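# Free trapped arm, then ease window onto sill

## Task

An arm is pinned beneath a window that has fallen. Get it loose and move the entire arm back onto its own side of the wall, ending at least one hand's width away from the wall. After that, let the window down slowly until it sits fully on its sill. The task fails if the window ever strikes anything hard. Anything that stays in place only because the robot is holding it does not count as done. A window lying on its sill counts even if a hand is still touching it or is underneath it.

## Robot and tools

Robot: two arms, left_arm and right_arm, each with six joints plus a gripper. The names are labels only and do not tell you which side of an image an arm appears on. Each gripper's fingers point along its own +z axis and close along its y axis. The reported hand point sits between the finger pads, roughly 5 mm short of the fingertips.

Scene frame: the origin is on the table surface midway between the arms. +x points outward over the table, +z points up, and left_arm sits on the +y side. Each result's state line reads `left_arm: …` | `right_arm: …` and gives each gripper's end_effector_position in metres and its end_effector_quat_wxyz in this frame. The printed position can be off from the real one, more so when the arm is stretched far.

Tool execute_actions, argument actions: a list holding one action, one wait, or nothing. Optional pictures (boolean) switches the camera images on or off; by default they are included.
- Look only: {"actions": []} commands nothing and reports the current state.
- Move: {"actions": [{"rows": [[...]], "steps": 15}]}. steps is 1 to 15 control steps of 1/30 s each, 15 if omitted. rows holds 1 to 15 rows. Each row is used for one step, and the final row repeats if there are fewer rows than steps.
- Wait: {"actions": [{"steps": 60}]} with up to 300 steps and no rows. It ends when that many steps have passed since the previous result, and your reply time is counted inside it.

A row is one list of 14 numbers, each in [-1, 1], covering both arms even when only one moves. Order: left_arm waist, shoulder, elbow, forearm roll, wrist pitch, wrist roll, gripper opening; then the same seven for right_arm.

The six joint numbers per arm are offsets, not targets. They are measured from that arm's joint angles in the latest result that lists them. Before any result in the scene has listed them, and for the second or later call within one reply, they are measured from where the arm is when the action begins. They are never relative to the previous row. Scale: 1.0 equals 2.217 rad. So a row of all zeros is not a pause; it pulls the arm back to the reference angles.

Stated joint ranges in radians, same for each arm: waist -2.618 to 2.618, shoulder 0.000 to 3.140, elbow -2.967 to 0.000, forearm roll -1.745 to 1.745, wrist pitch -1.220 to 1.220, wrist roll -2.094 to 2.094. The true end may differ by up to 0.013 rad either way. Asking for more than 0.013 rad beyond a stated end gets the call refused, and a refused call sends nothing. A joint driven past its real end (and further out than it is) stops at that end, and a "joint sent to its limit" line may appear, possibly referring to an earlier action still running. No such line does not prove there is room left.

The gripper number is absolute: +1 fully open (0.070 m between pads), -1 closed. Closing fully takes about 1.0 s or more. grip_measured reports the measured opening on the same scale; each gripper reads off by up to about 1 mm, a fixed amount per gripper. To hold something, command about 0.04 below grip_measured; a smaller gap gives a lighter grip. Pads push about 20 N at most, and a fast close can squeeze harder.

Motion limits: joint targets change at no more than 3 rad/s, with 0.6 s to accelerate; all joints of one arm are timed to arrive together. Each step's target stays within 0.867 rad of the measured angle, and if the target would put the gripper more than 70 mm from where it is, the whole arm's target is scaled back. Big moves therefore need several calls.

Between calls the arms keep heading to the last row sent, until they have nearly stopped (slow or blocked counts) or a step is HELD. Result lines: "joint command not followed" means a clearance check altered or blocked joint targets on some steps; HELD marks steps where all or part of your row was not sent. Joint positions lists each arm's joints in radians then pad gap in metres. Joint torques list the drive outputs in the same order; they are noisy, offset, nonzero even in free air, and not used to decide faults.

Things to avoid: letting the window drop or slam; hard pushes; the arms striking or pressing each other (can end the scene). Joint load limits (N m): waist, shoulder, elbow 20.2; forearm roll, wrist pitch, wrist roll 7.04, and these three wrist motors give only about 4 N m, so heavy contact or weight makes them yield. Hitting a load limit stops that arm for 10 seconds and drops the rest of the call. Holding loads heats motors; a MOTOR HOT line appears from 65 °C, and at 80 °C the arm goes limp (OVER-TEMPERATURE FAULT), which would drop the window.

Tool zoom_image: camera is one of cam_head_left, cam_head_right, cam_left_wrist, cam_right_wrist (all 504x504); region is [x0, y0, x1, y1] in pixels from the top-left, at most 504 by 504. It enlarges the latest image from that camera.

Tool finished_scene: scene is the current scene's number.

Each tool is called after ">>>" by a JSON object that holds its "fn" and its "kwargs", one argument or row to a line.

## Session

>>> {"fn": "execute_actions", "kwargs": {
  "actions": []
}}

Scene clock: 0.00 s of 4375.00 s.
left_arm: end_effector_position=(+0.4214, +0.0511, +0.2485) grip_measured=+0.99 end_effector_quat_wxyz=(+0.685, +0.274, +0.652, -0.176) | right_arm: end_effector_position=(+0.3076, -0.3478, +0.1802) grip_measured=+1.00 end_effector_quat_wxyz=(+0.342, +0.017, +0.939, -0.000)
Joint positions: left_arm=[-0.706  1.605 -0.764  0.109 -0.757  0.067  0.069] | right_arm=[ 0.002  1.034 -0.718  0.011  0.644  0.     0.07 ]
Joint torques (N m, as the arm reports them, + toward a larger angle): no reading

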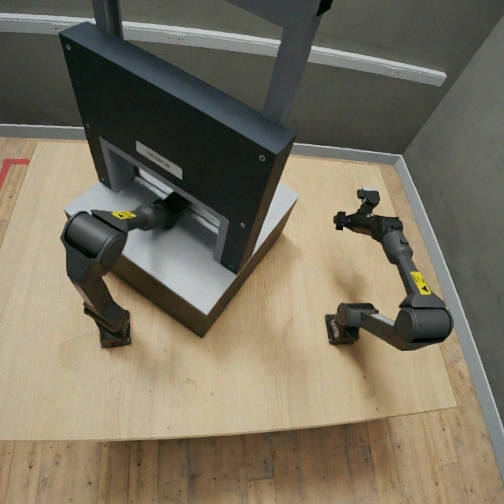

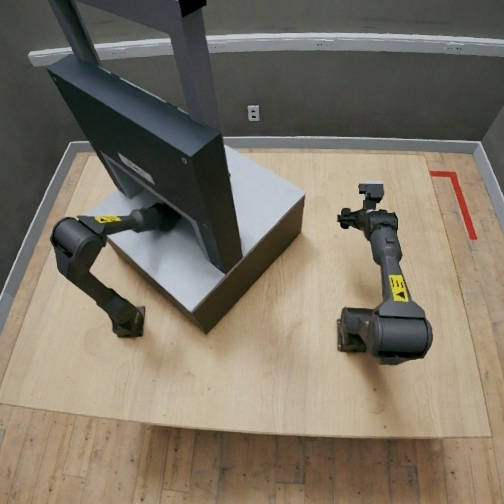

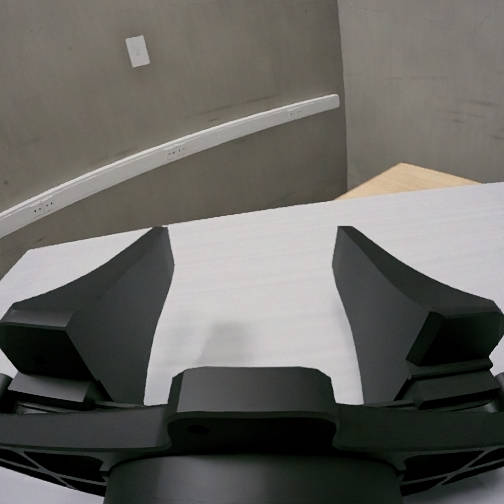

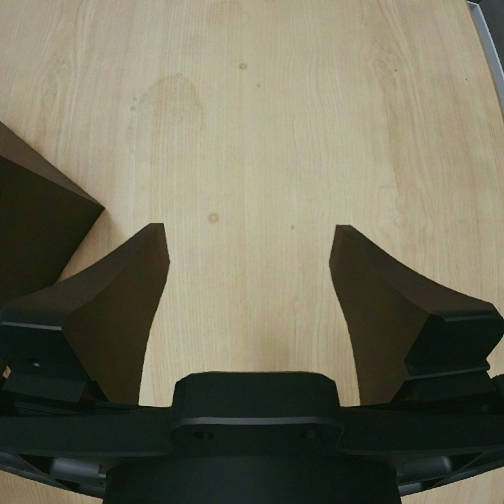

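>>> {"fn": "execute_actions", "kwargs": {
  "actions": [
    {"rows": [[0, 0, 0, 0, 0, 0, 1.0, 0.0902, 0.2358, -0.3024, 0.36, -0.09, 0, 1.0]], "steps": 15}
  ],
  "pictures": false
}}

>>> {"fn": "execute_actions", "kwargs": {
  "actions": [
    {"steps": 20}
  ],
  "pictures": false
}}

Scene clock: 18.60 s of 4375.00 s.
left_arm: end_effector_position=(+0.4214, +0.0511, +0.2485) grip_measured=+0.99 end_effector_quat_wxyz=(+0.685, +0.274, +0.652, -0.176) | right_arm: end_effector_position=(+0.4183, -0.2575, +0.2656) grip_measured=+1.00 end_effector_quat_wxyz=(+0.413, +0.092, +0.882, +0.209)
Joint positions: left_arm=[-0.706  1.604 -0.764  0.109 -0.756  0.067  0.069] | right_arm=[ 0.115  1.331 -1.1    0.466  0.531  0.     0.07 ]
Joint torques (N m, as the arm reports them, + toward a larger angle): left_arm=[ 0.99 -6.96 -7.5  -0.41 -1.57  0.08] | right_arm=[ 0.96 -4.97 -5.15  0.49 -0.74  0.12]
Steps of this call (steps 1 to 90: nothing new was sent; then 15.10 s passed at rest; steps 91 to 105: all 15 steps of this action). Readings (joint positions):
91: left_arm=[-0.706 1.604 -0.764 0.109 -0.756 0.067] | right_arm=[0.002 1.034 -0.719 0.011 0.644 0.000]
92: left_arm=[-0.706 1.604 -0.764 0.109 -0.756 0.067] | right_arm=[0.003 1.038 -0.723 0.017 0.644 0.000]
94: left_arm=[-0.706 1.604 -0.764 0.109 -0.756 0.067] | right_arm=[0.011 1.057 -0.748 0.049 0.637 0.000]
98: left_arm=[-0.706 1.604 -0.764 0.109 -0.756 0.067] | right_arm=[0.043 1.142 -0.858 0.178 0.603 0.000]
105: the state above

Scene clock: 19.27 s of 4375.00 s.
left_arm: end_effector_position=(+0.4214, +0.0511, +0.2486) grip_measured=+0.99 end_effector_quat_wxyz=(+0.685, +0.274, +0.651, -0.176) | right_arm: end_effector_position=(+0.4889, -0.1910, +0.3260) grip_measured=+1.00 end_effector_quat_wxyz=(+0.430, +0.154, +0.813, +0.362)
Joint positions: left_arm=[-0.706  1.604 -0.764  0.109 -0.757  0.067  0.069] | right_arm=[ 0.203  1.557 -1.389  0.808  0.445  0.     0.07 ]
Joint torques (N m, as the arm reports them, + toward a larger angle): left_arm=[ 0.99 -6.62 -7.48 -0.4  -1.6   0.08] | right_arm=[-0.19 -9.61 -3.69  0.39 -0.48  0.1 ]
Steps of this call (steps 1 to 20: the robot went on to your last target). Readings (joint positions):
1: left_arm=[-0.706 1.604 -0.764 0.109 -0.756 0.067] | right_arm=[0.126 1.359 -1.135 0.507 0.520 0.000]
2: left_arm=[-0.706 1.604 -0.764 0.109 -0.756 0.067] | right_arm=[0.137 1.386 -1.171 0.550 0.510 0.000]
4: left_arm=[-0.706 1.604 -0.764 0.109 -0.757 0.067] | right_arm=[0.158 1.442 -1.243 0.635 0.488 0.000]
8: left_arm=[-0.706 1.604 -0.764 0.109 -0.757 0.067] | right_arm=[0.192 1.531 -1.355 0.768 0.455 0.000]
20: the state above

>>> {"fn": "execute_actions", "kwargs": {
  "actions": [
    {"rows": [[0, 0, 0, 0, 0, 0, 1.0, 0.0681, 0, 0, 0.3604, 0.3187, -0.0401, 1.0]], "steps": 15}
  ],
  "pictures": false
}}

>>> {"fn": "execute_actions", "kwargs": {
  "actions": [
    {"steps": 25}
  ]
}}

Scene clock: 23.27 s of 4375.00 s.
left_arm: end_effector_position=(+0.4214, +0.0511, +0.2485) grip_measured=+0.99 end_effector_quat_wxyz=(+0.685, +0.274, +0.651, -0.176) | right_arm: end_effector_position=(+0.3983, -0.0763, +0.3476) grip_measured=+1.00 end_effector_quat_wxyz=(+0.191, +0.109, +0.790, +0.573)
Joint positions: left_arm=[-0.706  1.604 -0.764  0.109 -0.757  0.067  0.069] | right_arm=[ 0.29   1.556 -1.389  1.278  0.86  -0.052  0.07 ]
Joint torques (N m, as the arm reports them, + toward a larger angle): left_arm=[ 1.   -6.07 -7.45 -0.37 -1.4   0.08] | right_arm=[ 0.88 -9.39 -3.09  1.12  0.05 -0.09]
Steps of this call (steps 1 to 15: the robot went on to your last target; steps 16 to 90: nothing new was sent; then 0.50 s passed at rest; steps 91 to 105: all 15 steps of this action). Readings (joint positions):
91: left_arm=[-0.706 1.604 -0.764 0.109 -0.757 0.067] | right_arm=[0.202 1.556 -1.389 0.810 0.446 0.000]
92: left_arm=[-0.706 1.604 -0.764 0.109 -0.757 0.067] | right_arm=[0.202 1.556 -1.389 0.816 0.451 -0.000]
94: left_arm=[-0.706 1.604 -0.764 0.109 -0.757 0.067] | right_arm=[0.207 1.556 -1.389 0.847 0.478 -0.003]
98: left_arm=[-0.706 1.604 -0.764 0.109 -0.757 0.067] | right_arm=[0.232 1.556 -1.389 0.977 0.593 -0.018]
105: the state above

Scene clock: 24.10 s of 4375.00 s.
left_arm: end_effector_position=(+0.4214, +0.0511, +0.2485) grip_measured=+0.99 end_effector_quat_wxyz=(+0.685, +0.274, +0.652, -0.176) | right_arm: end_effector_position=(+0.3203, -0.0295, +0.4077) grip_measured=+1.00 end_effector_quat_wxyz=(+0.035, +0.034, +0.706, +0.706)
Joint positions: left_arm=[-0.706  1.604 -0.764  0.109 -0.757  0.067  0.069] | right_arm=[ 0.354  1.556 -1.389  1.607  1.151 -0.089  0.07 ]
Joint torques (N m, as the arm reports them, + toward a larger angle): left_arm=[ 1.   -6.41 -7.43 -0.37 -1.34  0.08] | right_arm=[-0.27 -8.11 -4.16  1.31 -0.01  0.03]
Steps of this call (steps 1 to 25: the robot went on to your last target). Readings (joint positions):
1: left_arm=[-0.706 1.604 -0.764 0.109 -0.757 0.067] | right_arm=[0.298 1.556 -1.389 1.320 0.897 -0.057]
2: left_arm=[-0.706 1.604 -0.764 0.109 -0.757 0.067] | right_arm=[0.307 1.556 -1.389 1.362 0.935 -0.061]
4: left_arm=[-0.706 1.604 -0.764 0.109 -0.757 0.067] | right_arm=[0.323 1.556 -1.389 1.447 1.010 -0.071]
8: left_arm=[-0.706 1.604 -0.764 0.109 -0.757 0.067] | right_arm=[0.348 1.556 -1.389 1.573 1.121 -0.085]
25: the state above

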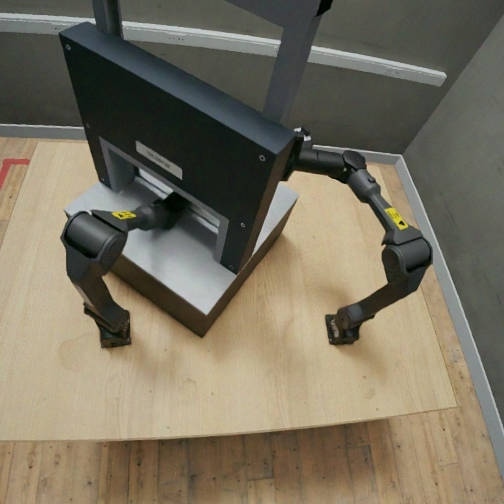

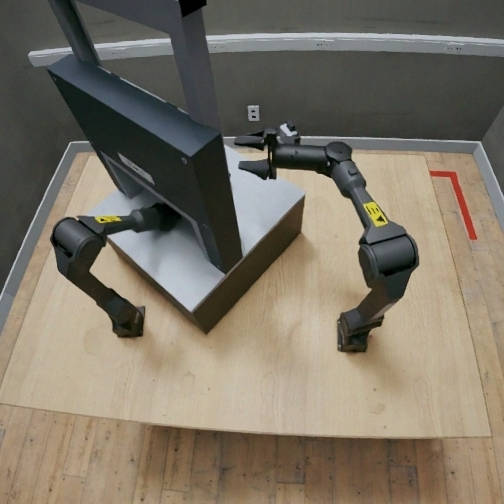

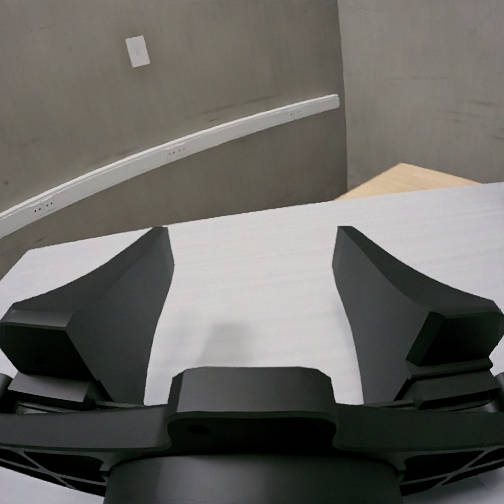

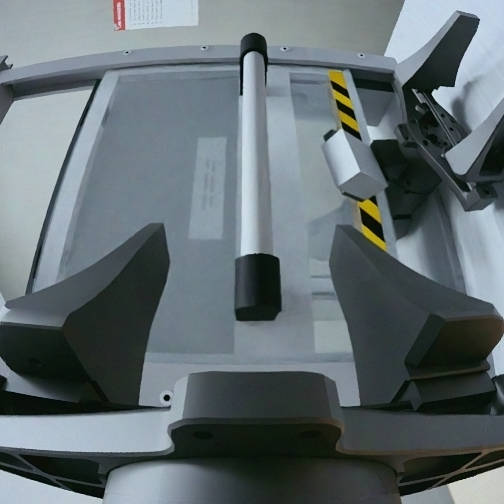

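>>> {"fn": "execute_actions", "kwargs": {
  "actions": [
    {"rows": [[0, 0, 0, 0, 0, 0, 1.0, 0.0974, 0.0871, -0.1034, -0.0075, 0, 0.0186, 1.0]], "steps": 15}
  ],
  "pictures": false
}}

>>> {"fn": "execute_actions", "kwargs": {
  "actions": [
    {"steps": 10}
  ]
}}

Scene clock: 33.73 s of 4375.00 s.
left_arm: end_effector_position=(+0.4214, +0.0511, +0.2485) grip_measured=+0.99 end_effector_quat_wxyz=(+0.685, +0.274, +0.652, -0.176) | right_arm: end_effector_position=(+0.2921, +0.0542, +0.4044) grip_measured=+1.00 end_effector_quat_wxyz=(-0.043, -0.042, +0.706, +0.705)
Joint positions: left_arm=[-0.706  1.604 -0.764  0.109 -0.757  0.067  0.069] | right_arm=[ 0.572  1.751 -1.619  1.59   1.151 -0.047  0.07 ]
Joint torques (N m, as the arm reports them, + toward a larger angle): left_arm=[ 0.99 -6.98 -7.44 -0.37 -1.5   0.08] | right_arm=[ -0.27 -10.75  -3.52   1.14   0.16   0.13]
Steps of this call (steps 1 to 15: the robot went on to your last target; steps 16 to 90: nothing new was sent; then 6.13 s passed at rest; steps 91 to 105: all 15 steps of this action). Readings (joint positions):
91: left_arm=[-0.706 1.604 -0.764 0.109 -0.757 0.067] | right_arm=[0.354 1.557 -1.390 1.607 1.151 -0.089]
92: left_arm=[-0.706 1.604 -0.764 0.109 -0.757 0.067] | right_arm=[0.359 1.562 -1.397 1.607 1.151 -0.088]
94: left_arm=[-0.706 1.604 -0.764 0.109 -0.757 0.067] | right_arm=[0.387 1.588 -1.428 1.605 1.151 -0.082]
98: left_arm=[-0.706 1.604 -0.764 0.109 -0.757 0.067] | right_arm=[0.503 1.691 -1.549 1.596 1.151 -0.060]
105: the state above

Scene clock: 34.07 s of 4375.00 s.
left_arm: end_effector_position=(+0.4214, +0.0511, +0.2485) grip_measured=+0.99 end_effector_quat_wxyz=(+0.685, +0.274, +0.652, -0.176) | right_arm: end_effector_position=(+0.2923, +0.0534, +0.4052) grip_measured=+1.00 end_effector_quat_wxyz=(-0.042, -0.042, +0.706, +0.706)
Joint positions: left_arm=[-0.706  1.604 -0.764  0.109 -0.757  0.067  0.069] | right_arm=[ 0.57   1.749 -1.619  1.59   1.151 -0.047  0.07 ]
Joint torques (N m, as the arm reports them, + toward a larger angle): left_arm=[ 0.99 -6.9  -7.43 -0.37 -1.54  0.08] | right_arm=[ -0.62 -11.15  -2.55   1.21   0.16   0.07]
Steps of this call (steps 1 to 10: the robot went on to your last target). Readings (joint positions):
1: left_arm=[-0.706 1.604 -0.764 0.109 -0.757 0.067] | right_arm=[0.571 1.751 -1.619 1.590 1.151 -0.047]
2: left_arm=[-0.706 1.604 -0.764 0.109 -0.757 0.067] | right_arm=[0.571 1.750 -1.619 1.590 1.151 -0.047]
4: left_arm=[-0.706 1.604 -0.764 0.109 -0.757 0.067] | right_arm=[0.571 1.750 -1.619 1.590 1.151 -0.047]
8: left_arm=[-0.706 1.604 -0.764 0.109 -0.757 0.067] | right_arm=[0.570 1.749 -1.619 1.590 1.151 -0.047]
10: the state above

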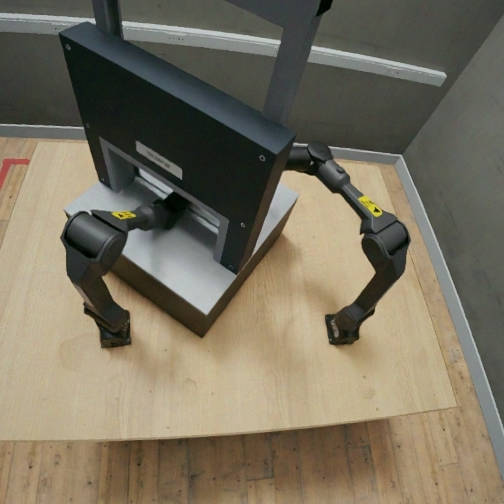

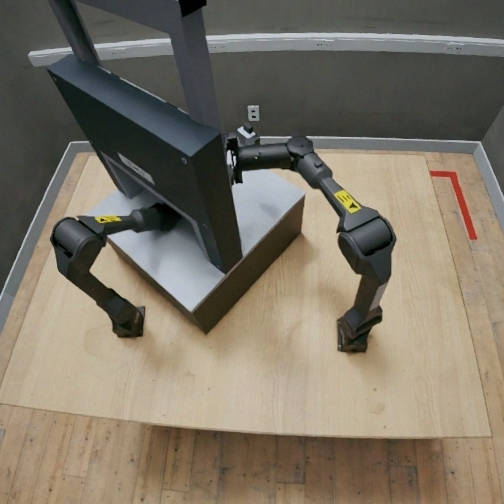

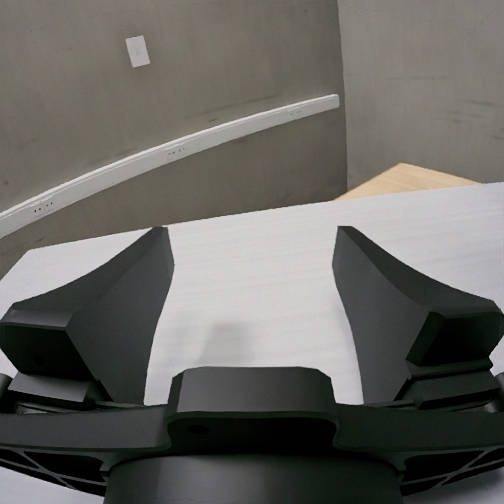

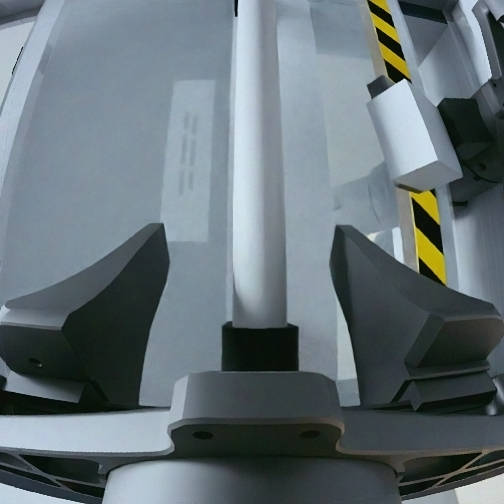

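>>> {"fn": "execute_actions", "kwargs": {
  "actions": [
    {"rows": [[0, 0, 0, 0, 0, 0, 1.0, 0.0108, 0.0105, -0.0105, 0, 0, 0, 1.0]], "steps": 10}
  ],
  "pictures": false
}}

>>> {"fn": "execute_actions", "kwargs": {
  "actions": [
    {"rows": [[0, 0, 0, 0, 0, 0, 1.0, 0, 0, 0, 0, 0, 0, -0.5]], "steps": 15}
  ],
  "pictures": false
}}

>>> {"fn": "execute_actions", "kwargs": {
  "actions": [
    {"steps": 25}
  ]
}}

Scene clock: 46.13 s of 4375.00 s.
left_arm: end_effector_position=(+0.4214, +0.0511, +0.2486) grip_measured=+0.99 end_effector_quat_wxyz=(+0.685, +0.274, +0.651, -0.176) | right_arm: end_effector_position=(+0.2881, +0.0633, +0.4024) grip_measured=+1.00 end_effector_quat_wxyz=(-0.051, -0.050, +0.706, +0.705)
Joint positions: left_arm=[-0.706  1.604 -0.764  0.109 -0.757  0.067  0.069] | right_arm=[ 0.595  1.773 -1.641  1.59   1.151 -0.048  0.07 ]
Joint torques (N m, as the arm reports them, + toward a larger angle): left_arm=[ 0.99 -6.13 -7.45 -0.37 -1.49  0.08] | right_arm=[ -0.35 -11.39  -4.36   1.21   0.16   0.05]
Steps of this call (steps 1 to 15: the robot went on to your last target; steps 16 to 90: nothing new was sent; then 8.73 s passed at rest; steps 91 to 100: all 10 steps of this action). Readings (joint positions):
91: left_arm=[-0.706 1.604 -0.764 0.109 -0.757 0.067] | right_arm=[0.571 1.750 -1.618 1.590 1.151 -0.048]
92: left_arm=[-0.706 1.604 -0.764 0.109 -0.757 0.067] | right_arm=[0.575 1.754 -1.623 1.590 1.151 -0.048]
94: left_arm=[-0.706 1.604 -0.764 0.109 -0.757 0.067] | right_arm=[0.593 1.771 -1.640 1.590 1.151 -0.048]
98: left_arm=[-0.706 1.604 -0.764 0.109 -0.757 0.067] | right_arm=[0.595 1.773 -1.641 1.590 1.151 -0.048]
100: the state above

Scene clock: 46.63 s of 4375.00 s.
left_arm: end_effector_position=(+0.4214, +0.0511, +0.2486) grip_measured=+0.99 end_effector_quat_wxyz=(+0.685, +0.274, +0.651, -0.176) | right_arm: end_effector_position=(+0.2881, +0.0633, +0.4024) grip_measured=+0.03 end_effector_quat_wxyz=(-0.051, -0.050, +0.706, +0.705)
Joint positions: left_arm=[-0.706  1.604 -0.764  0.109 -0.757  0.067  0.069] | right_arm=[ 0.595  1.773 -1.641  1.59   1.151 -0.048  0.036]
Joint torques (N m, as the arm reports them, + toward a larger angle): left_arm=[ 1.   -6.11 -7.44 -0.37 -1.5   0.08] | right_arm=[ -0.07 -10.86  -4.16   1.26   0.16   0.02]
Steps of this call (steps 1 to 15: all 15 steps of this action). Readings (joint positions):
1: left_arm=[-0.706 1.604 -0.764 0.109 -0.757 0.067] | right_arm=[0.595 1.773 -1.641 1.590 1.151 -0.048]
2: left_arm=[-0.706 1.604 -0.764 0.109 -0.757 0.067] | right_arm=[0.595 1.773 -1.641 1.590 1.151 -0.048]
4: left_arm=[-0.706 1.604 -0.764 0.109 -0.757 0.067] | right_arm=[0.595 1.773 -1.641 1.590 1.151 -0.048]
8: left_arm=[-0.706 1.604 -0.764 0.109 -0.757 0.067] | right_arm=[0.595 1.773 -1.641 1.590 1.151 -0.048]
15: the state above

Scene clock: 47.47 s of 4375.00 s.
left_arm: end_effector_position=(+0.4215, +0.0510, +0.2489) grip_measured=+0.99 end_effector_quat_wxyz=(+0.685, +0.274, +0.651, -0.177) | right_arm: end_effector_position=(+0.2881, +0.0634, +0.4020) grip_measured=-0.30 end_effector_quat_wxyz=(-0.051, -0.050, +0.706, +0.705)
Joint positions: left_arm=[-0.706  1.604 -0.765  0.109 -0.757  0.067  0.069] | right_arm=[ 0.595  1.774 -1.641  1.589  1.152 -0.048  0.025]
Joint torques (N m, as the arm reports them, + toward a larger angle): left_arm=[ 0.99 -6.02 -6.34 -0.35 -1.15  0.08] | right_arm=[ -0.09 -12.61  -4.17   2.69  -0.25   0.07]
Steps of this call (steps 1 to 15: the robot went on to your last target; steps 16 to 25: nothing new was sent). Readings (joint positions):
1: left_arm=[-0.706 1.604 -0.764 0.109 -0.757 0.067] | right_arm=[0.595 1.773 -1.641 1.590 1.151 -0.048]
2: left_arm=[-0.706 1.604 -0.764 0.109 -0.757 0.067] | right_arm=[0.595 1.773 -1.641 1.590 1.151 -0.048]
4: left_arm=[-0.706 1.604 -0.764 0.109 -0.757 0.067] | right_arm=[0.595 1.773 -1.641 1.590 1.151 -0.048]
8: left_arm=[-0.706 1.604 -0.765 0.109 -0.758 0.067] | right_arm=[0.595 1.774 -1.641 1.588 1.152 -0.048]
25: the state above
All arms were judged still, so your last target was given up. Only a new action makes them travel on or press farther. Fingers that are still opening or closing keep moving.

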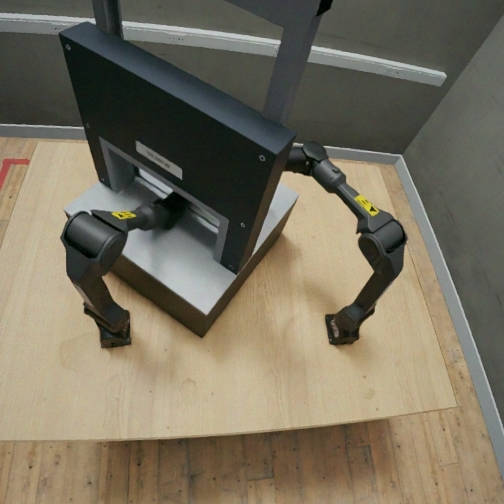

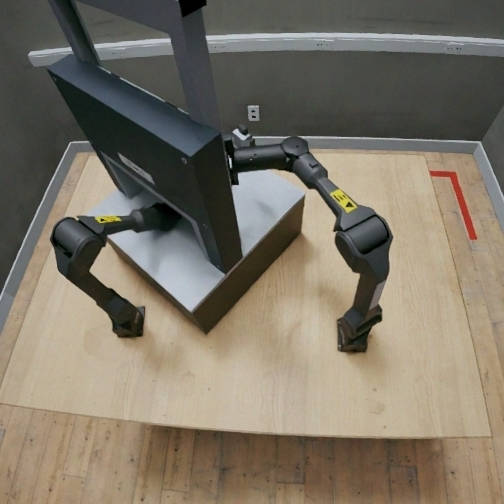

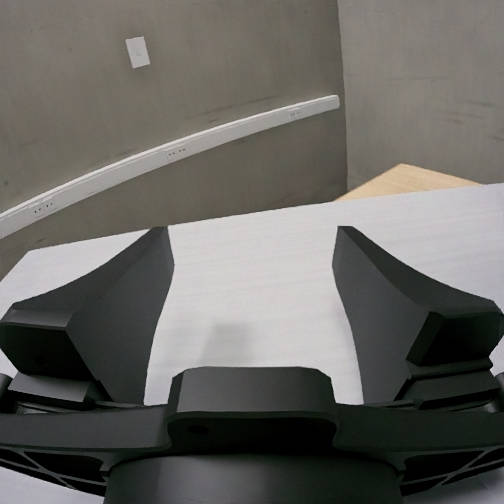

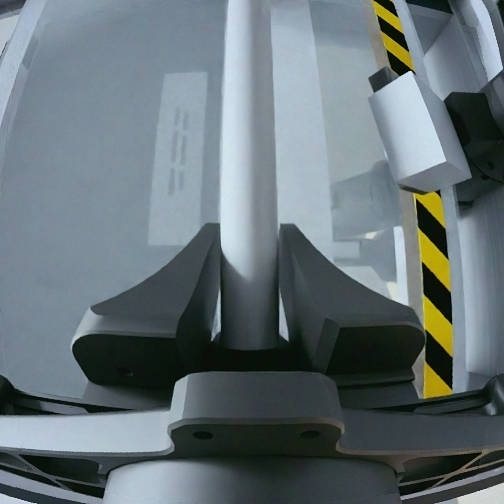

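>>> {"fn": "execute_actions", "kwargs": {
  "actions": [
    {"rows": [[0, 0, 0, 0, 0, 0, 1.0, 0, 0.011, -0.097, -0.0372, 0.0019, 0.0931, -0.42]], "steps": 15}
  ],
  "pictures": false
}}

>>> {"fn": "execute_actions", "kwargs": {
  "actions": [
    {"steps": 6}
  ],
  "pictures": false
}}

>>> {"fn": "execute_actions", "kwargs": {
  "actions": [
    {"rows": [[0, 0, 0, 0, 0, 0, 1.0, 0, 0.0327, -0.1338, -0.0429, 0.0114, 0.1093, -0.42]], "steps": 15}
  ],
  "pictures": false
}}

>>> {"fn": "execute_actions", "kwargs": {
  "actions": [
    {"steps": 10}
  ]
}}

Scene clock: 68.27 s of 4375.00 s.
left_arm: end_effector_position=(+0.4214, +0.0512, +0.2495) grip_measured=+0.99 end_effector_quat_wxyz=(+0.686, +0.274, +0.651, -0.177) | right_arm: end_effector_position=(+0.2878, +0.0632, +0.4489) grip_measured=-0.30 end_effector_quat_wxyz=(-0.050, -0.051, +0.704, +0.706)
Joint positions: left_arm=[-0.706  1.603 -0.765  0.109 -0.758  0.067  0.069] | right_arm=[ 0.595  1.798 -1.859  1.508  1.155  0.16   0.025]
Joint torques (N m, as the arm reports them, + toward a larger angle): left_arm=[ 0.99 -3.73 -4.41 -0.02 -0.76  0.08] | right_arm=[ -0.2  -13.76  -5.89   3.65  -1.08  -0.01]
Steps of this call (steps 1 to 90: nothing new was sent; then 17.30 s passed at rest; steps 91 to 105: all 15 steps of this action). Readings (joint positions):
91: left_arm=[-0.706 1.604 -0.764 0.109 -0.757 0.067] | right_arm=[0.595 1.773 -1.641 1.590 1.151 -0.047]
92: left_arm=[-0.706 1.604 -0.764 0.109 -0.757 0.067] | right_arm=[0.595 1.774 -1.645 1.586 1.152 -0.041]
94: left_arm=[-0.706 1.603 -0.764 0.109 -0.758 0.067] | right_arm=[0.594 1.779 -1.673 1.569 1.156 -0.011]
98: left_arm=[-0.706 1.603 -0.764 0.109 -0.758 0.067] | right_arm=[0.594 1.790 -1.797 1.531 1.157 0.103]
105: the state above

Scene clock: 68.47 s of 4375.00 s.
left_arm: end_effector_position=(+0.4214, +0.0512, +0.2494) grip_measured=+0.99 end_effector_quat_wxyz=(+0.686, +0.274, +0.651, -0.177) | right_arm: end_effector_position=(+0.2878, +0.0633, +0.4485) grip_measured=-0.30 end_effector_quat_wxyz=(-0.051, -0.051, +0.704, +0.706)
Joint positions: left_arm=[-0.706  1.603 -0.765  0.109 -0.757  0.067  0.069] | right_arm=[ 0.595  1.798 -1.858  1.508  1.156  0.159  0.025]
Joint torques (N m, as the arm reports them, + toward a larger angle): left_arm=[ 0.99 -3.35 -4.34  0.07 -0.77  0.08] | right_arm=[ -0.38 -13.49  -5.33   3.31  -1.04   0.04]
Steps of this call (steps 1 to 6: the robot went on to your last target). Readings (joint positions):
1: left_arm=[-0.706 1.603 -0.765 0.109 -0.758 0.067] | right_arm=[0.595 1.798 -1.859 1.508 1.155 0.159]
2: left_arm=[-0.706 1.603 -0.765 0.109 -0.758 0.067] | right_arm=[0.595 1.798 -1.859 1.508 1.155 0.159]
4: left_arm=[-0.706 1.603 -0.765 0.109 -0.758 0.067] | right_arm=[0.595 1.798 -1.858 1.508 1.155 0.159]
6: the state above

Scene clock: 68.97 s of 4375.00 s.
left_arm: end_effector_position=(+0.4214, +0.0512, +0.2494) grip_measured=+0.99 end_effector_quat_wxyz=(+0.686, +0.274, +0.651, -0.177) | right_arm: end_effector_position=(+0.2875, +0.0634, +0.4936) grip_measured=-0.30 end_effector_quat_wxyz=(-0.051, -0.051, +0.704, +0.706)
Joint positions: left_arm=[-0.706  1.603 -0.765  0.109 -0.757  0.067  0.069] | right_arm=[ 0.595  1.871 -2.156  1.414  1.181  0.402  0.025]
Joint torques (N m, as the arm reports them, + toward a larger angle): left_arm=[ 0.98 -3.74 -4.28  0.   -0.78  0.08] | right_arm=[ -0.6  -14.02  -5.82   3.37  -2.01   0.12]
Steps of this call (steps 1 to 15: all 15 steps of this action). Readings (joint positions):
1: left_arm=[-0.706 1.603 -0.765 0.109 -0.757 0.067] | right_arm=[0.595 1.798 -1.858 1.508 1.156 0.159]
2: left_arm=[-0.706 1.603 -0.765 0.109 -0.757 0.067] | right_arm=[0.595 1.799 -1.862 1.505 1.158 0.163]
4: left_arm=[-0.706 1.603 -0.765 0.109 -0.757 0.067] | right_arm=[0.594 1.808 -1.889 1.491 1.165 0.188]
8: left_arm=[-0.706 1.603 -0.765 0.109 -0.757 0.067] | right_arm=[0.595 1.837 -2.022 1.455 1.174 0.294]
15: the state above

Scene clock: 69.30 s of 4375.00 s.
left_arm: end_effector_position=(+0.4214, +0.0512, +0.2494) grip_measured=+0.99 end_effector_quat_wxyz=(+0.686, +0.274, +0.651, -0.177) | right_arm: end_effector_position=(+0.2875, +0.0634, +0.4936) grip_measured=-0.30 end_effector_quat_wxyz=(-0.051, -0.052, +0.704, +0.706)
Joint positions: left_arm=[-0.706  1.603 -0.765  0.109 -0.757  0.067  0.069] | right_arm=[ 0.595  1.871 -2.156  1.414  1.181  0.401  0.025]
Joint torques (N m, as the arm reports them, + toward a larger angle): left_arm=[ 1.   -3.76 -4.22  0.   -0.79  0.08] | right_arm=[ -0.97 -14.85  -4.65   3.16  -2.     0.1 ]
Steps of this call (steps 1 to 10: the robot went on to your last target). Readings (joint positions):
1: left_arm=[-0.706 1.603 -0.765 0.109 -0.757 0.067] | right_arm=[0.595 1.871 -2.156 1.414 1.181 0.402]
2: left_arm=[-0.706 1.603 -0.765 0.109 -0.757 0.067] | right_arm=[0.595 1.871 -2.156 1.414 1.181 0.402]
4: left_arm=[-0.706 1.603 -0.765 0.109 -0.757 0.067] | right_arm=[0.595 1.871 -2.156 1.414 1.181 0.401]
8: left_arm=[-0.706 1.603 -0.765 0.109 -0.757 0.067] | right_arm=[0.595 1.871 -2.156 1.414 1.181 0.401]
10: the state above

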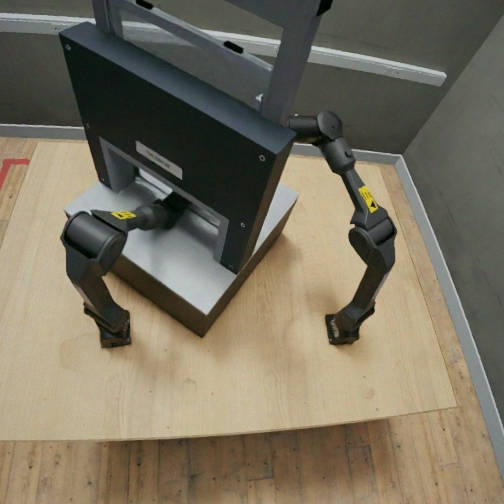

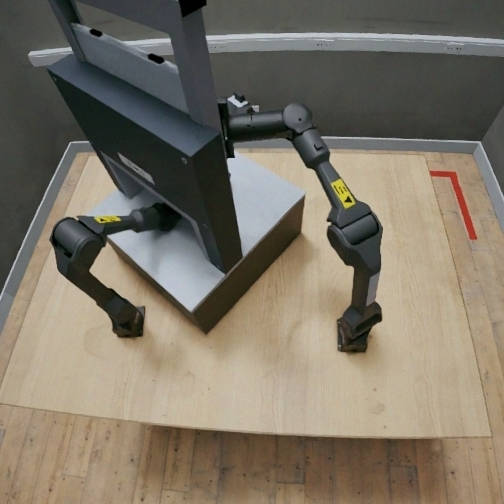

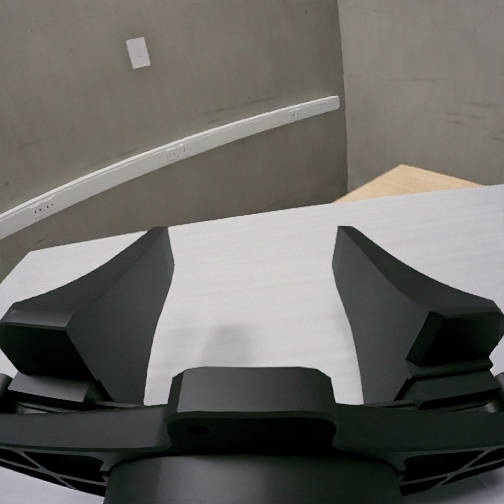

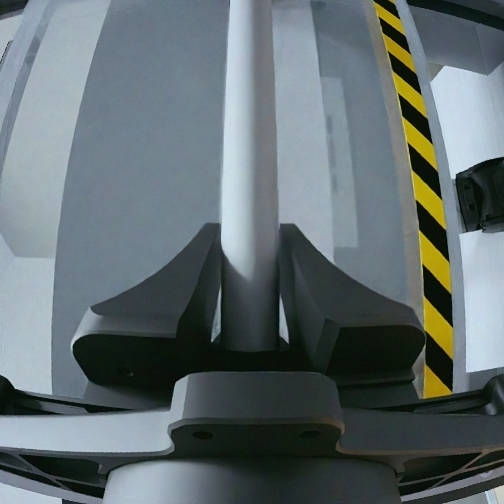

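>>> {"fn": "execute_actions", "kwargs": {
  "actions": []
}}

Scene clock: 83.77 s of 4375.00 s.
left_arm: end_effector_position=(+0.4214, +0.0512, +0.2494) grip_measured=+0.99 end_effector_quat_wxyz=(+0.686, +0.274, +0.651, -0.177) | right_arm: end_effector_position=(+0.2875, +0.0633, +0.4934) grip_measured=-0.30 end_effector_quat_wxyz=(-0.051, -0.051, +0.704, +0.706)
Joint positions: left_arm=[-0.706  1.603 -0.765  0.109 -0.757  0.067  0.069] | right_arm=[ 0.595  1.87  -2.154  1.413  1.181  0.401  0.025]
Joint torques (N m, as the arm reports them, + toward a larger angle): left_arm=[ 1.   -3.84 -3.97  0.   -0.82  0.08] | right_arm=[ -3.6  -15.82  -4.79   2.9   -1.62   0.19]
Steps of this call (steps 1 to 15: the robot went on to your last target; steps 16 to 90: nothing new was sent; then 11.47 s passed at rest). Readings (joint positions):
1: left_arm=[-0.706 1.603 -0.765 0.109 -0.757 0.067] | right_arm=[0.595 1.871 -2.156 1.414 1.181 0.401]
2: left_arm=[-0.706 1.603 -0.765 0.109 -0.757 0.067] | right_arm=[0.595 1.871 -2.156 1.414 1.181 0.401]
4: left_arm=[-0.706 1.603 -0.765 0.109 -0.757 0.067] | right_arm=[0.595 1.871 -2.155 1.414 1.181 0.401]
8: left_arm=[-0.706 1.603 -0.765 0.109 -0.757 0.067] | right_arm=[0.595 1.871 -2.155 1.414 1.181 0.401]
90: the state above
All arms were judged still, so your last target was given up. Only a new action makes them travel on or press farther. Fingers that are still opening or closing keep moving.

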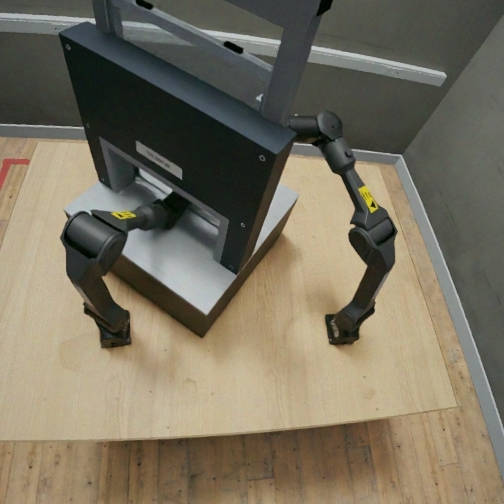

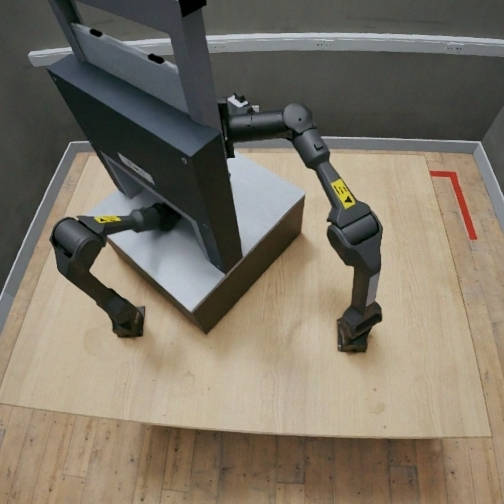

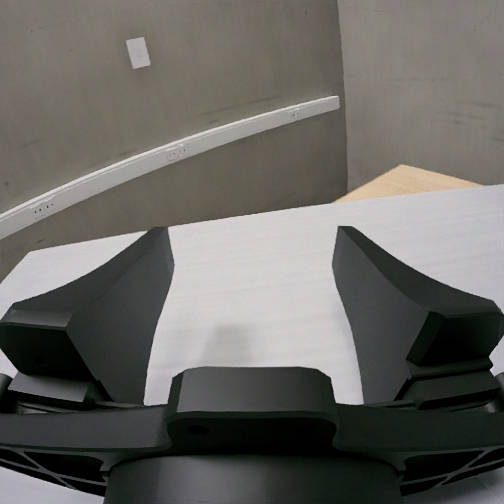

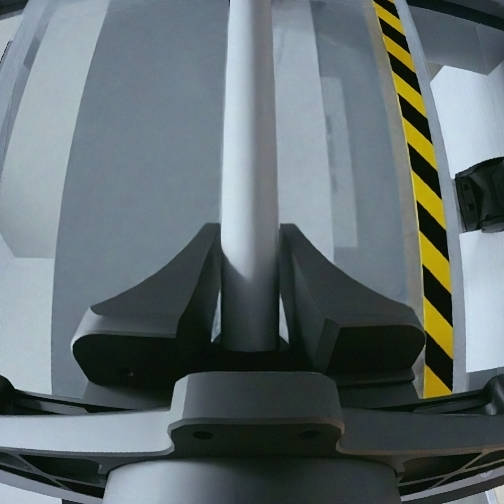

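>>> {"fn": "execute_actions", "kwargs": {
  "actions": [
    {"rows": [[0, -0.1119, 0.1128, 0, 0.0018, 0, 1, 0, 0, 0, 0, 0, 0, -0.42]], "steps": 15}
  ],
  "pictures": false
}}

>>> {"fn": "execute_actions", "kwargs": {
  "actions": [
    {"steps": 10}
  ]
}}

Scene clock: 89.50 s of 4375.00 s.
left_arm: end_effector_position=(+0.3618, +0.0900, +0.2508) grip_measured=+0.99 end_effector_quat_wxyz=(+0.684, +0.274, +0.653, -0.176) | right_arm: end_effector_position=(+0.2876, +0.0632, +0.4934) grip_measured=-0.30 end_effector_quat_wxyz=(-0.051, -0.051, +0.704, +0.706)
Joint positions: left_arm=[-0.706  1.354 -0.513  0.109 -0.753  0.067  0.069] | right_arm=[ 0.595  1.87  -2.154  1.413  1.181  0.401  0.025]
Joint torques (N m, as the arm reports them, + toward a larger angle): left_arm=[ 0.97 -2.37 -4.26  0.   -0.77  0.08] | right_arm=[ -3.97 -16.14  -4.99   2.94  -1.67   0.27]
Steps of this call (steps 1 to 90: nothing new was sent; then 2.23 s passed at rest; steps 91 to 105: all 15 steps of this action). Readings (joint positions):
91: left_arm=[-0.706 1.603 -0.764 0.109 -0.757 0.067] | right_arm=[0.595 1.870 -2.154 1.413 1.181 0.401]
92: left_arm=[-0.706 1.597 -0.759 0.109 -0.757 0.067] | right_arm=[0.595 1.870 -2.154 1.413 1.181 0.401]
94: left_arm=[-0.706 1.567 -0.728 0.109 -0.757 0.067] | right_arm=[0.595 1.870 -2.154 1.413 1.181 0.401]
98: left_arm=[-0.706 1.442 -0.602 0.109 -0.755 0.067] | right_arm=[0.595 1.870 -2.154 1.413 1.181 0.401]
105: the state above

Scene clock: 89.83 s of 4375.00 s.
left_arm: end_effector_position=(+0.3621, +0.0898, +0.2508) grip_measured=+0.99 end_effector_quat_wxyz=(+0.684, +0.275, +0.653, -0.176) | right_arm: end_effector_position=(+0.2876, +0.0632, +0.4934) grip_measured=-0.30 end_effector_quat_wxyz=(-0.051, -0.051, +0.704, +0.706)
Joint positions: left_arm=[-0.706  1.355 -0.515  0.109 -0.753  0.067  0.069] | right_arm=[ 0.595  1.87  -2.154  1.413  1.181  0.401  0.025]
Joint torques (N m, as the arm reports them, + toward a larger angle): left_arm=[ 1.01 -2.13 -4.37  0.   -0.78  0.08] | right_arm=[ -3.8  -16.16  -5.     2.94  -1.7    0.28]
Steps of this call (steps 1 to 10: the robot went on to your last target). Readings (joint positions):
1: left_arm=[-0.706 1.354 -0.514 0.109 -0.753 0.067] | right_arm=[0.595 1.870 -2.154 1.413 1.181 0.401]
2: left_arm=[-0.706 1.354 -0.514 0.109 -0.753 0.067] | right_arm=[0.595 1.870 -2.154 1.413 1.181 0.401]
4: left_arm=[-0.706 1.355 -0.514 0.109 -0.753 0.067] | right_arm=[0.595 1.870 -2.154 1.413 1.181 0.401]
8: left_arm=[-0.706 1.355 -0.515 0.109 -0.753 0.067] | right_arm=[0.595 1.870 -2.154 1.413 1.181 0.401]
10: the state above

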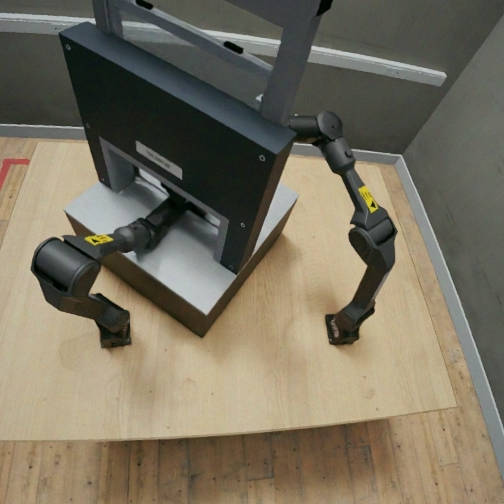

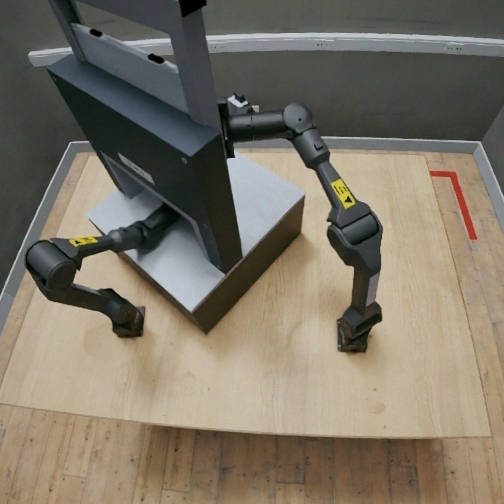

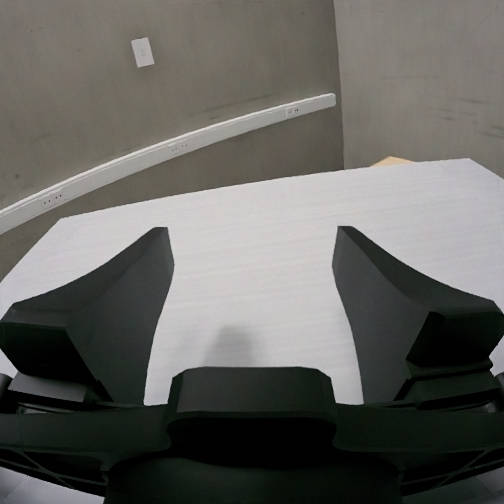

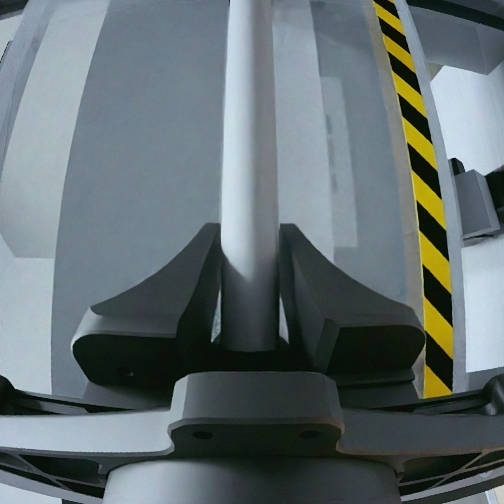

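>>> {"fn": "execute_actions", "kwargs": {
  "actions": [
    {"rows": [[0, -0.1876, 0.1164, 0, 0.0713, 0, 1, 0, 0, 0, 0, 0, 0, -0.42]], "steps": 15}
  ],
  "pictures": false
}}

>>> {"fn": "execute_actions", "kwargs": {
  "actions": [
    {"steps": 12}
  ]
}}

Scene clock: 94.63 s of 4375.00 s.
left_arm: end_effector_position=(+0.2902, +0.1398, +0.2511) grip_measured=+0.99 end_effector_quat_wxyz=(+0.686, +0.274, +0.653, -0.168) | right_arm: end_effector_position=(+0.2876, +0.0632, +0.4934) grip_measured=-0.30 end_effector_quat_wxyz=(-0.051, -0.051, +0.704, +0.706)
Joint positions: left_arm=[-0.706  0.955 -0.266  0.109 -0.601  0.067  0.069] | right_arm=[ 0.595  1.87  -2.154  1.413  1.181  0.401  0.025]
Joint torques (N m, as the arm reports them, + toward a larger angle): left_arm=[ 1.   -0.42 -4.52  0.   -0.87  0.08] | right_arm=[ -2.86 -15.82  -5.04   2.94  -1.9    0.27]
Steps of this call (steps 1 to 15: the robot went on to your last target; steps 16 to 90: nothing new was sent; then 1.30 s passed at rest; steps 91 to 105: all 15 steps of this action). Readings (joint positions):
91: left_arm=[-0.706 1.355 -0.515 0.109 -0.753 0.067] | right_arm=[0.595 1.870 -2.154 1.413 1.181 0.401]
92: left_arm=[-0.706 1.350 -0.512 0.109 -0.751 0.067] | right_arm=[0.595 1.870 -2.154 1.413 1.181 0.401]
94: left_arm=[-0.706 1.320 -0.493 0.109 -0.740 0.067] | right_arm=[0.595 1.870 -2.154 1.413 1.181 0.401]
98: left_arm=[-0.706 1.189 -0.412 0.109 -0.690 0.067] | right_arm=[0.595 1.870 -2.154 1.413 1.181 0.401]
105: the state above

Scene clock: 95.03 s of 4375.00 s.
left_arm: end_effector_position=(+0.2876, +0.1416, +0.2504) grip_measured=+0.99 end_effector_quat_wxyz=(+0.686, +0.274, +0.653, -0.168) | right_arm: end_effector_position=(+0.2876, +0.0632, +0.4934) grip_measured=-0.30 end_effector_quat_wxyz=(-0.051, -0.051, +0.704, +0.706)
Joint positions: left_arm=[-0.706  0.939 -0.256  0.109 -0.595  0.067  0.069] | right_arm=[ 0.595  1.87  -2.154  1.413  1.181  0.401  0.025]
Joint torques (N m, as the arm reports them, + toward a larger angle): left_arm=[ 0.99 -0.48 -4.67  0.   -0.89  0.08] | right_arm=[ -2.87 -15.83  -5.01   2.94  -1.9    0.28]
Steps of this call (steps 1 to 12: the robot went on to your last target). Readings (joint positions):
1: left_arm=[-0.706 0.944 -0.259 0.109 -0.597 0.067] | right_arm=[0.595 1.870 -2.154 1.413 1.181 0.401]
2: left_arm=[-0.706 0.939 -0.256 0.109 -0.595 0.067] | right_arm=[0.595 1.870 -2.154 1.413 1.181 0.401]
4: left_arm=[-0.706 0.938 -0.256 0.109 -0.595 0.067] | right_arm=[0.595 1.870 -2.154 1.413 1.181 0.401]
8: left_arm=[-0.706 0.939 -0.256 0.109 -0.595 0.067] | right_arm=[0.595 1.870 -2.154 1.413 1.181 0.401]
12: the state above

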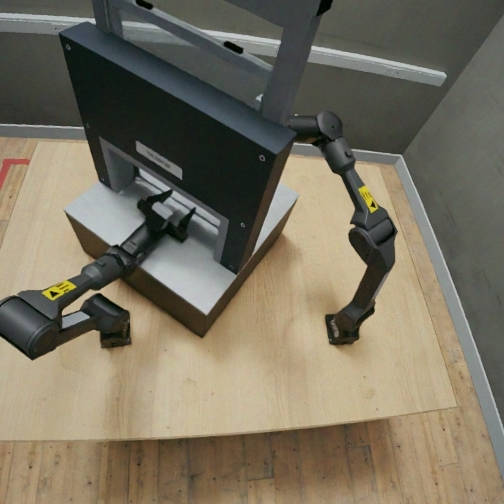

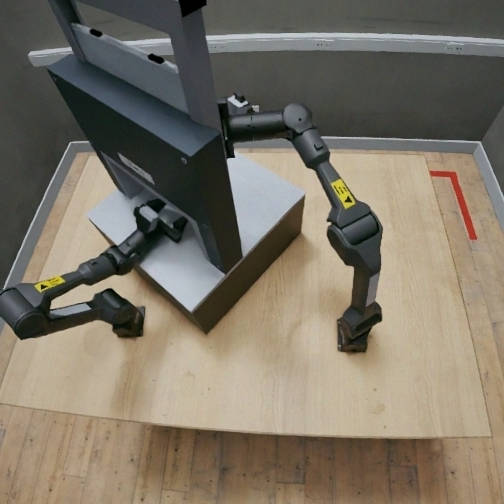

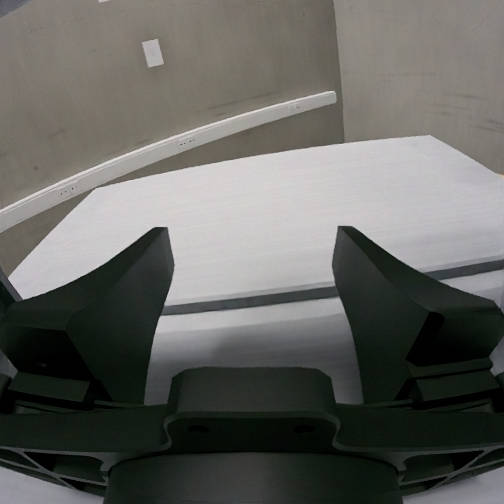

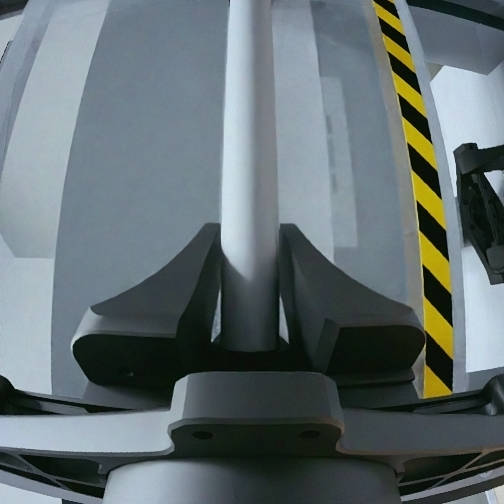

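>>> {"fn": "execute_actions", "kwargs": {
  "actions": [
    {"rows": [[0, -0.2197, 0.0501, 0, 0.1696, 0, 1, 0, 0, 0, 0, 0, 0, -0.42]], "steps": 15}
  ],
  "pictures": false
}}

>>> {"fn": "execute_actions", "kwargs": {
  "actions": [
    {"steps": 14}
  ]
}}

Scene clock: 100.33 s of 4375.00 s.
left_arm: end_effector_position=(+0.2362, +0.1840, +0.2490) grip_measured=+0.99 end_effector_quat_wxyz=(+0.690, +0.267, +0.655, -0.151) | right_arm: end_effector_position=(+0.2876, +0.0632, +0.4934) grip_measured=-0.30 end_effector_quat_wxyz=(-0.051, -0.051, +0.704, +0.706)
Joint positions: left_arm=[-0.706  0.493 -0.154  0.109 -0.251  0.067  0.069] | right_arm=[ 0.595  1.87  -2.154  1.413  1.181  0.401  0.025]
Joint torques (N m, as the arm reports them, + toward a larger angle): left_arm=[ 0.99  0.91 -4.23  0.02 -1.    0.08] | right_arm=[ -2.85 -15.79  -5.01   2.94  -1.9    0.27]
Steps of this call (steps 1 to 30: the robot went on to your last target; steps 31 to 90: nothing new was sent; then 1.80 s passed at rest; steps 91 to 105: all 15 steps of this action). Readings (joint positions):
91: left_arm=[-0.706 0.939 -0.257 0.109 -0.595 0.067] | right_arm=[0.595 1.870 -2.154 1.413 1.181 0.401]
92: left_arm=[-0.706 0.934 -0.256 0.109 -0.591 0.067] | right_arm=[0.595 1.870 -2.154 1.413 1.181 0.401]
94: left_arm=[-0.706 0.903 -0.250 0.109 -0.567 0.067] | right_arm=[0.595 1.870 -2.154 1.413 1.181 0.401]
98: left_arm=[-0.706 0.773 -0.219 0.109 -0.466 0.067] | right_arm=[0.595 1.870 -2.154 1.413 1.181 0.401]
105: the state above

Scene clock: 100.80 s of 4375.00 s.
left_arm: end_effector_position=(+0.2320, +0.1876, +0.2473) grip_measured=+0.99 end_effector_quat_wxyz=(+0.690, +0.267, +0.656, -0.150) | right_arm: end_effector_position=(+0.2876, +0.0632, +0.4934) grip_measured=-0.30 end_effector_quat_wxyz=(-0.051, -0.051, +0.704, +0.706)
Joint positions: left_arm=[-0.706  0.452 -0.145  0.109 -0.219  0.067  0.069] | right_arm=[ 0.595  1.87  -2.154  1.413  1.181  0.401  0.025]
Joint torques (N m, as the arm reports them, + toward a larger angle): left_arm=[ 1.02  1.43 -4.66  0.02 -0.89  0.08] | right_arm=[ -2.87 -15.82  -5.01   2.94  -1.9    0.27]
Steps of this call (steps 1 to 14: the robot went on to your last target). Readings (joint positions):
1: left_arm=[-0.706 0.474 -0.150 0.109 -0.236 0.067] | right_arm=[0.595 1.870 -2.154 1.413 1.181 0.401]
2: left_arm=[-0.706 0.461 -0.147 0.109 -0.226 0.067] | right_arm=[0.595 1.870 -2.154 1.413 1.181 0.401]
4: left_arm=[-0.706 0.451 -0.145 0.109 -0.218 0.067] | right_arm=[0.595 1.870 -2.154 1.413 1.181 0.401]
8: left_arm=[-0.706 0.452 -0.145 0.109 -0.219 0.067] | right_arm=[0.595 1.870 -2.154 1.413 1.181 0.401]
14: the state above

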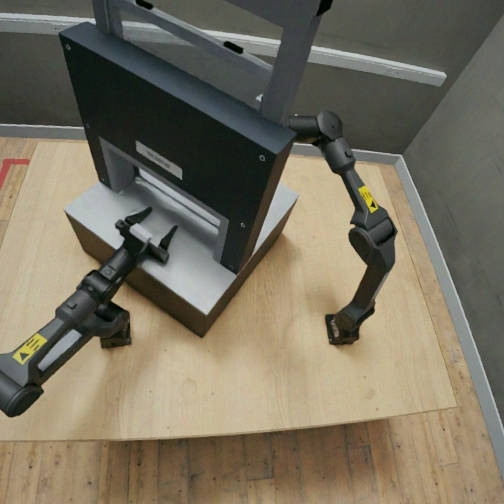

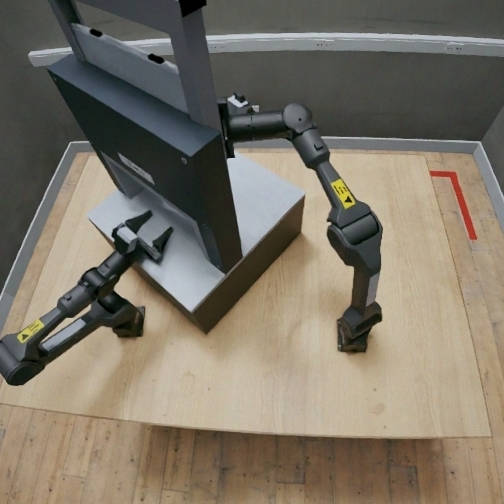

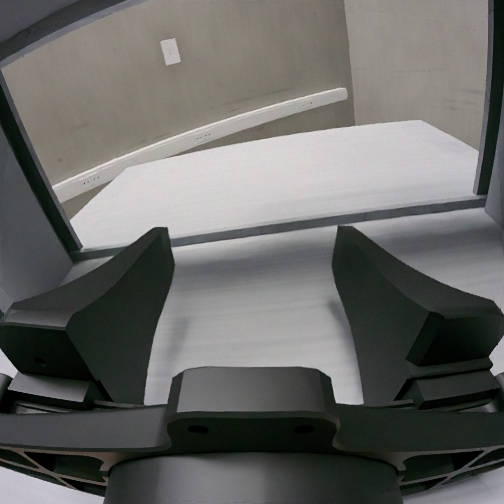

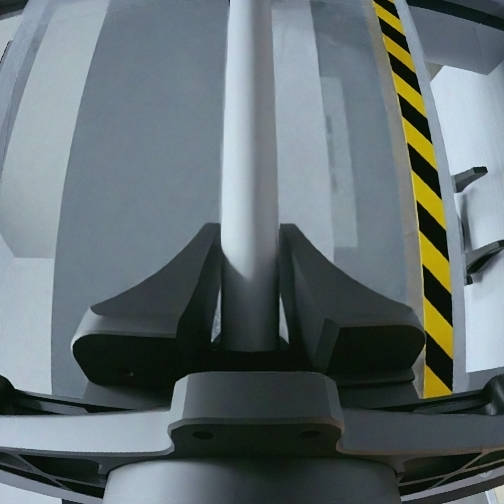

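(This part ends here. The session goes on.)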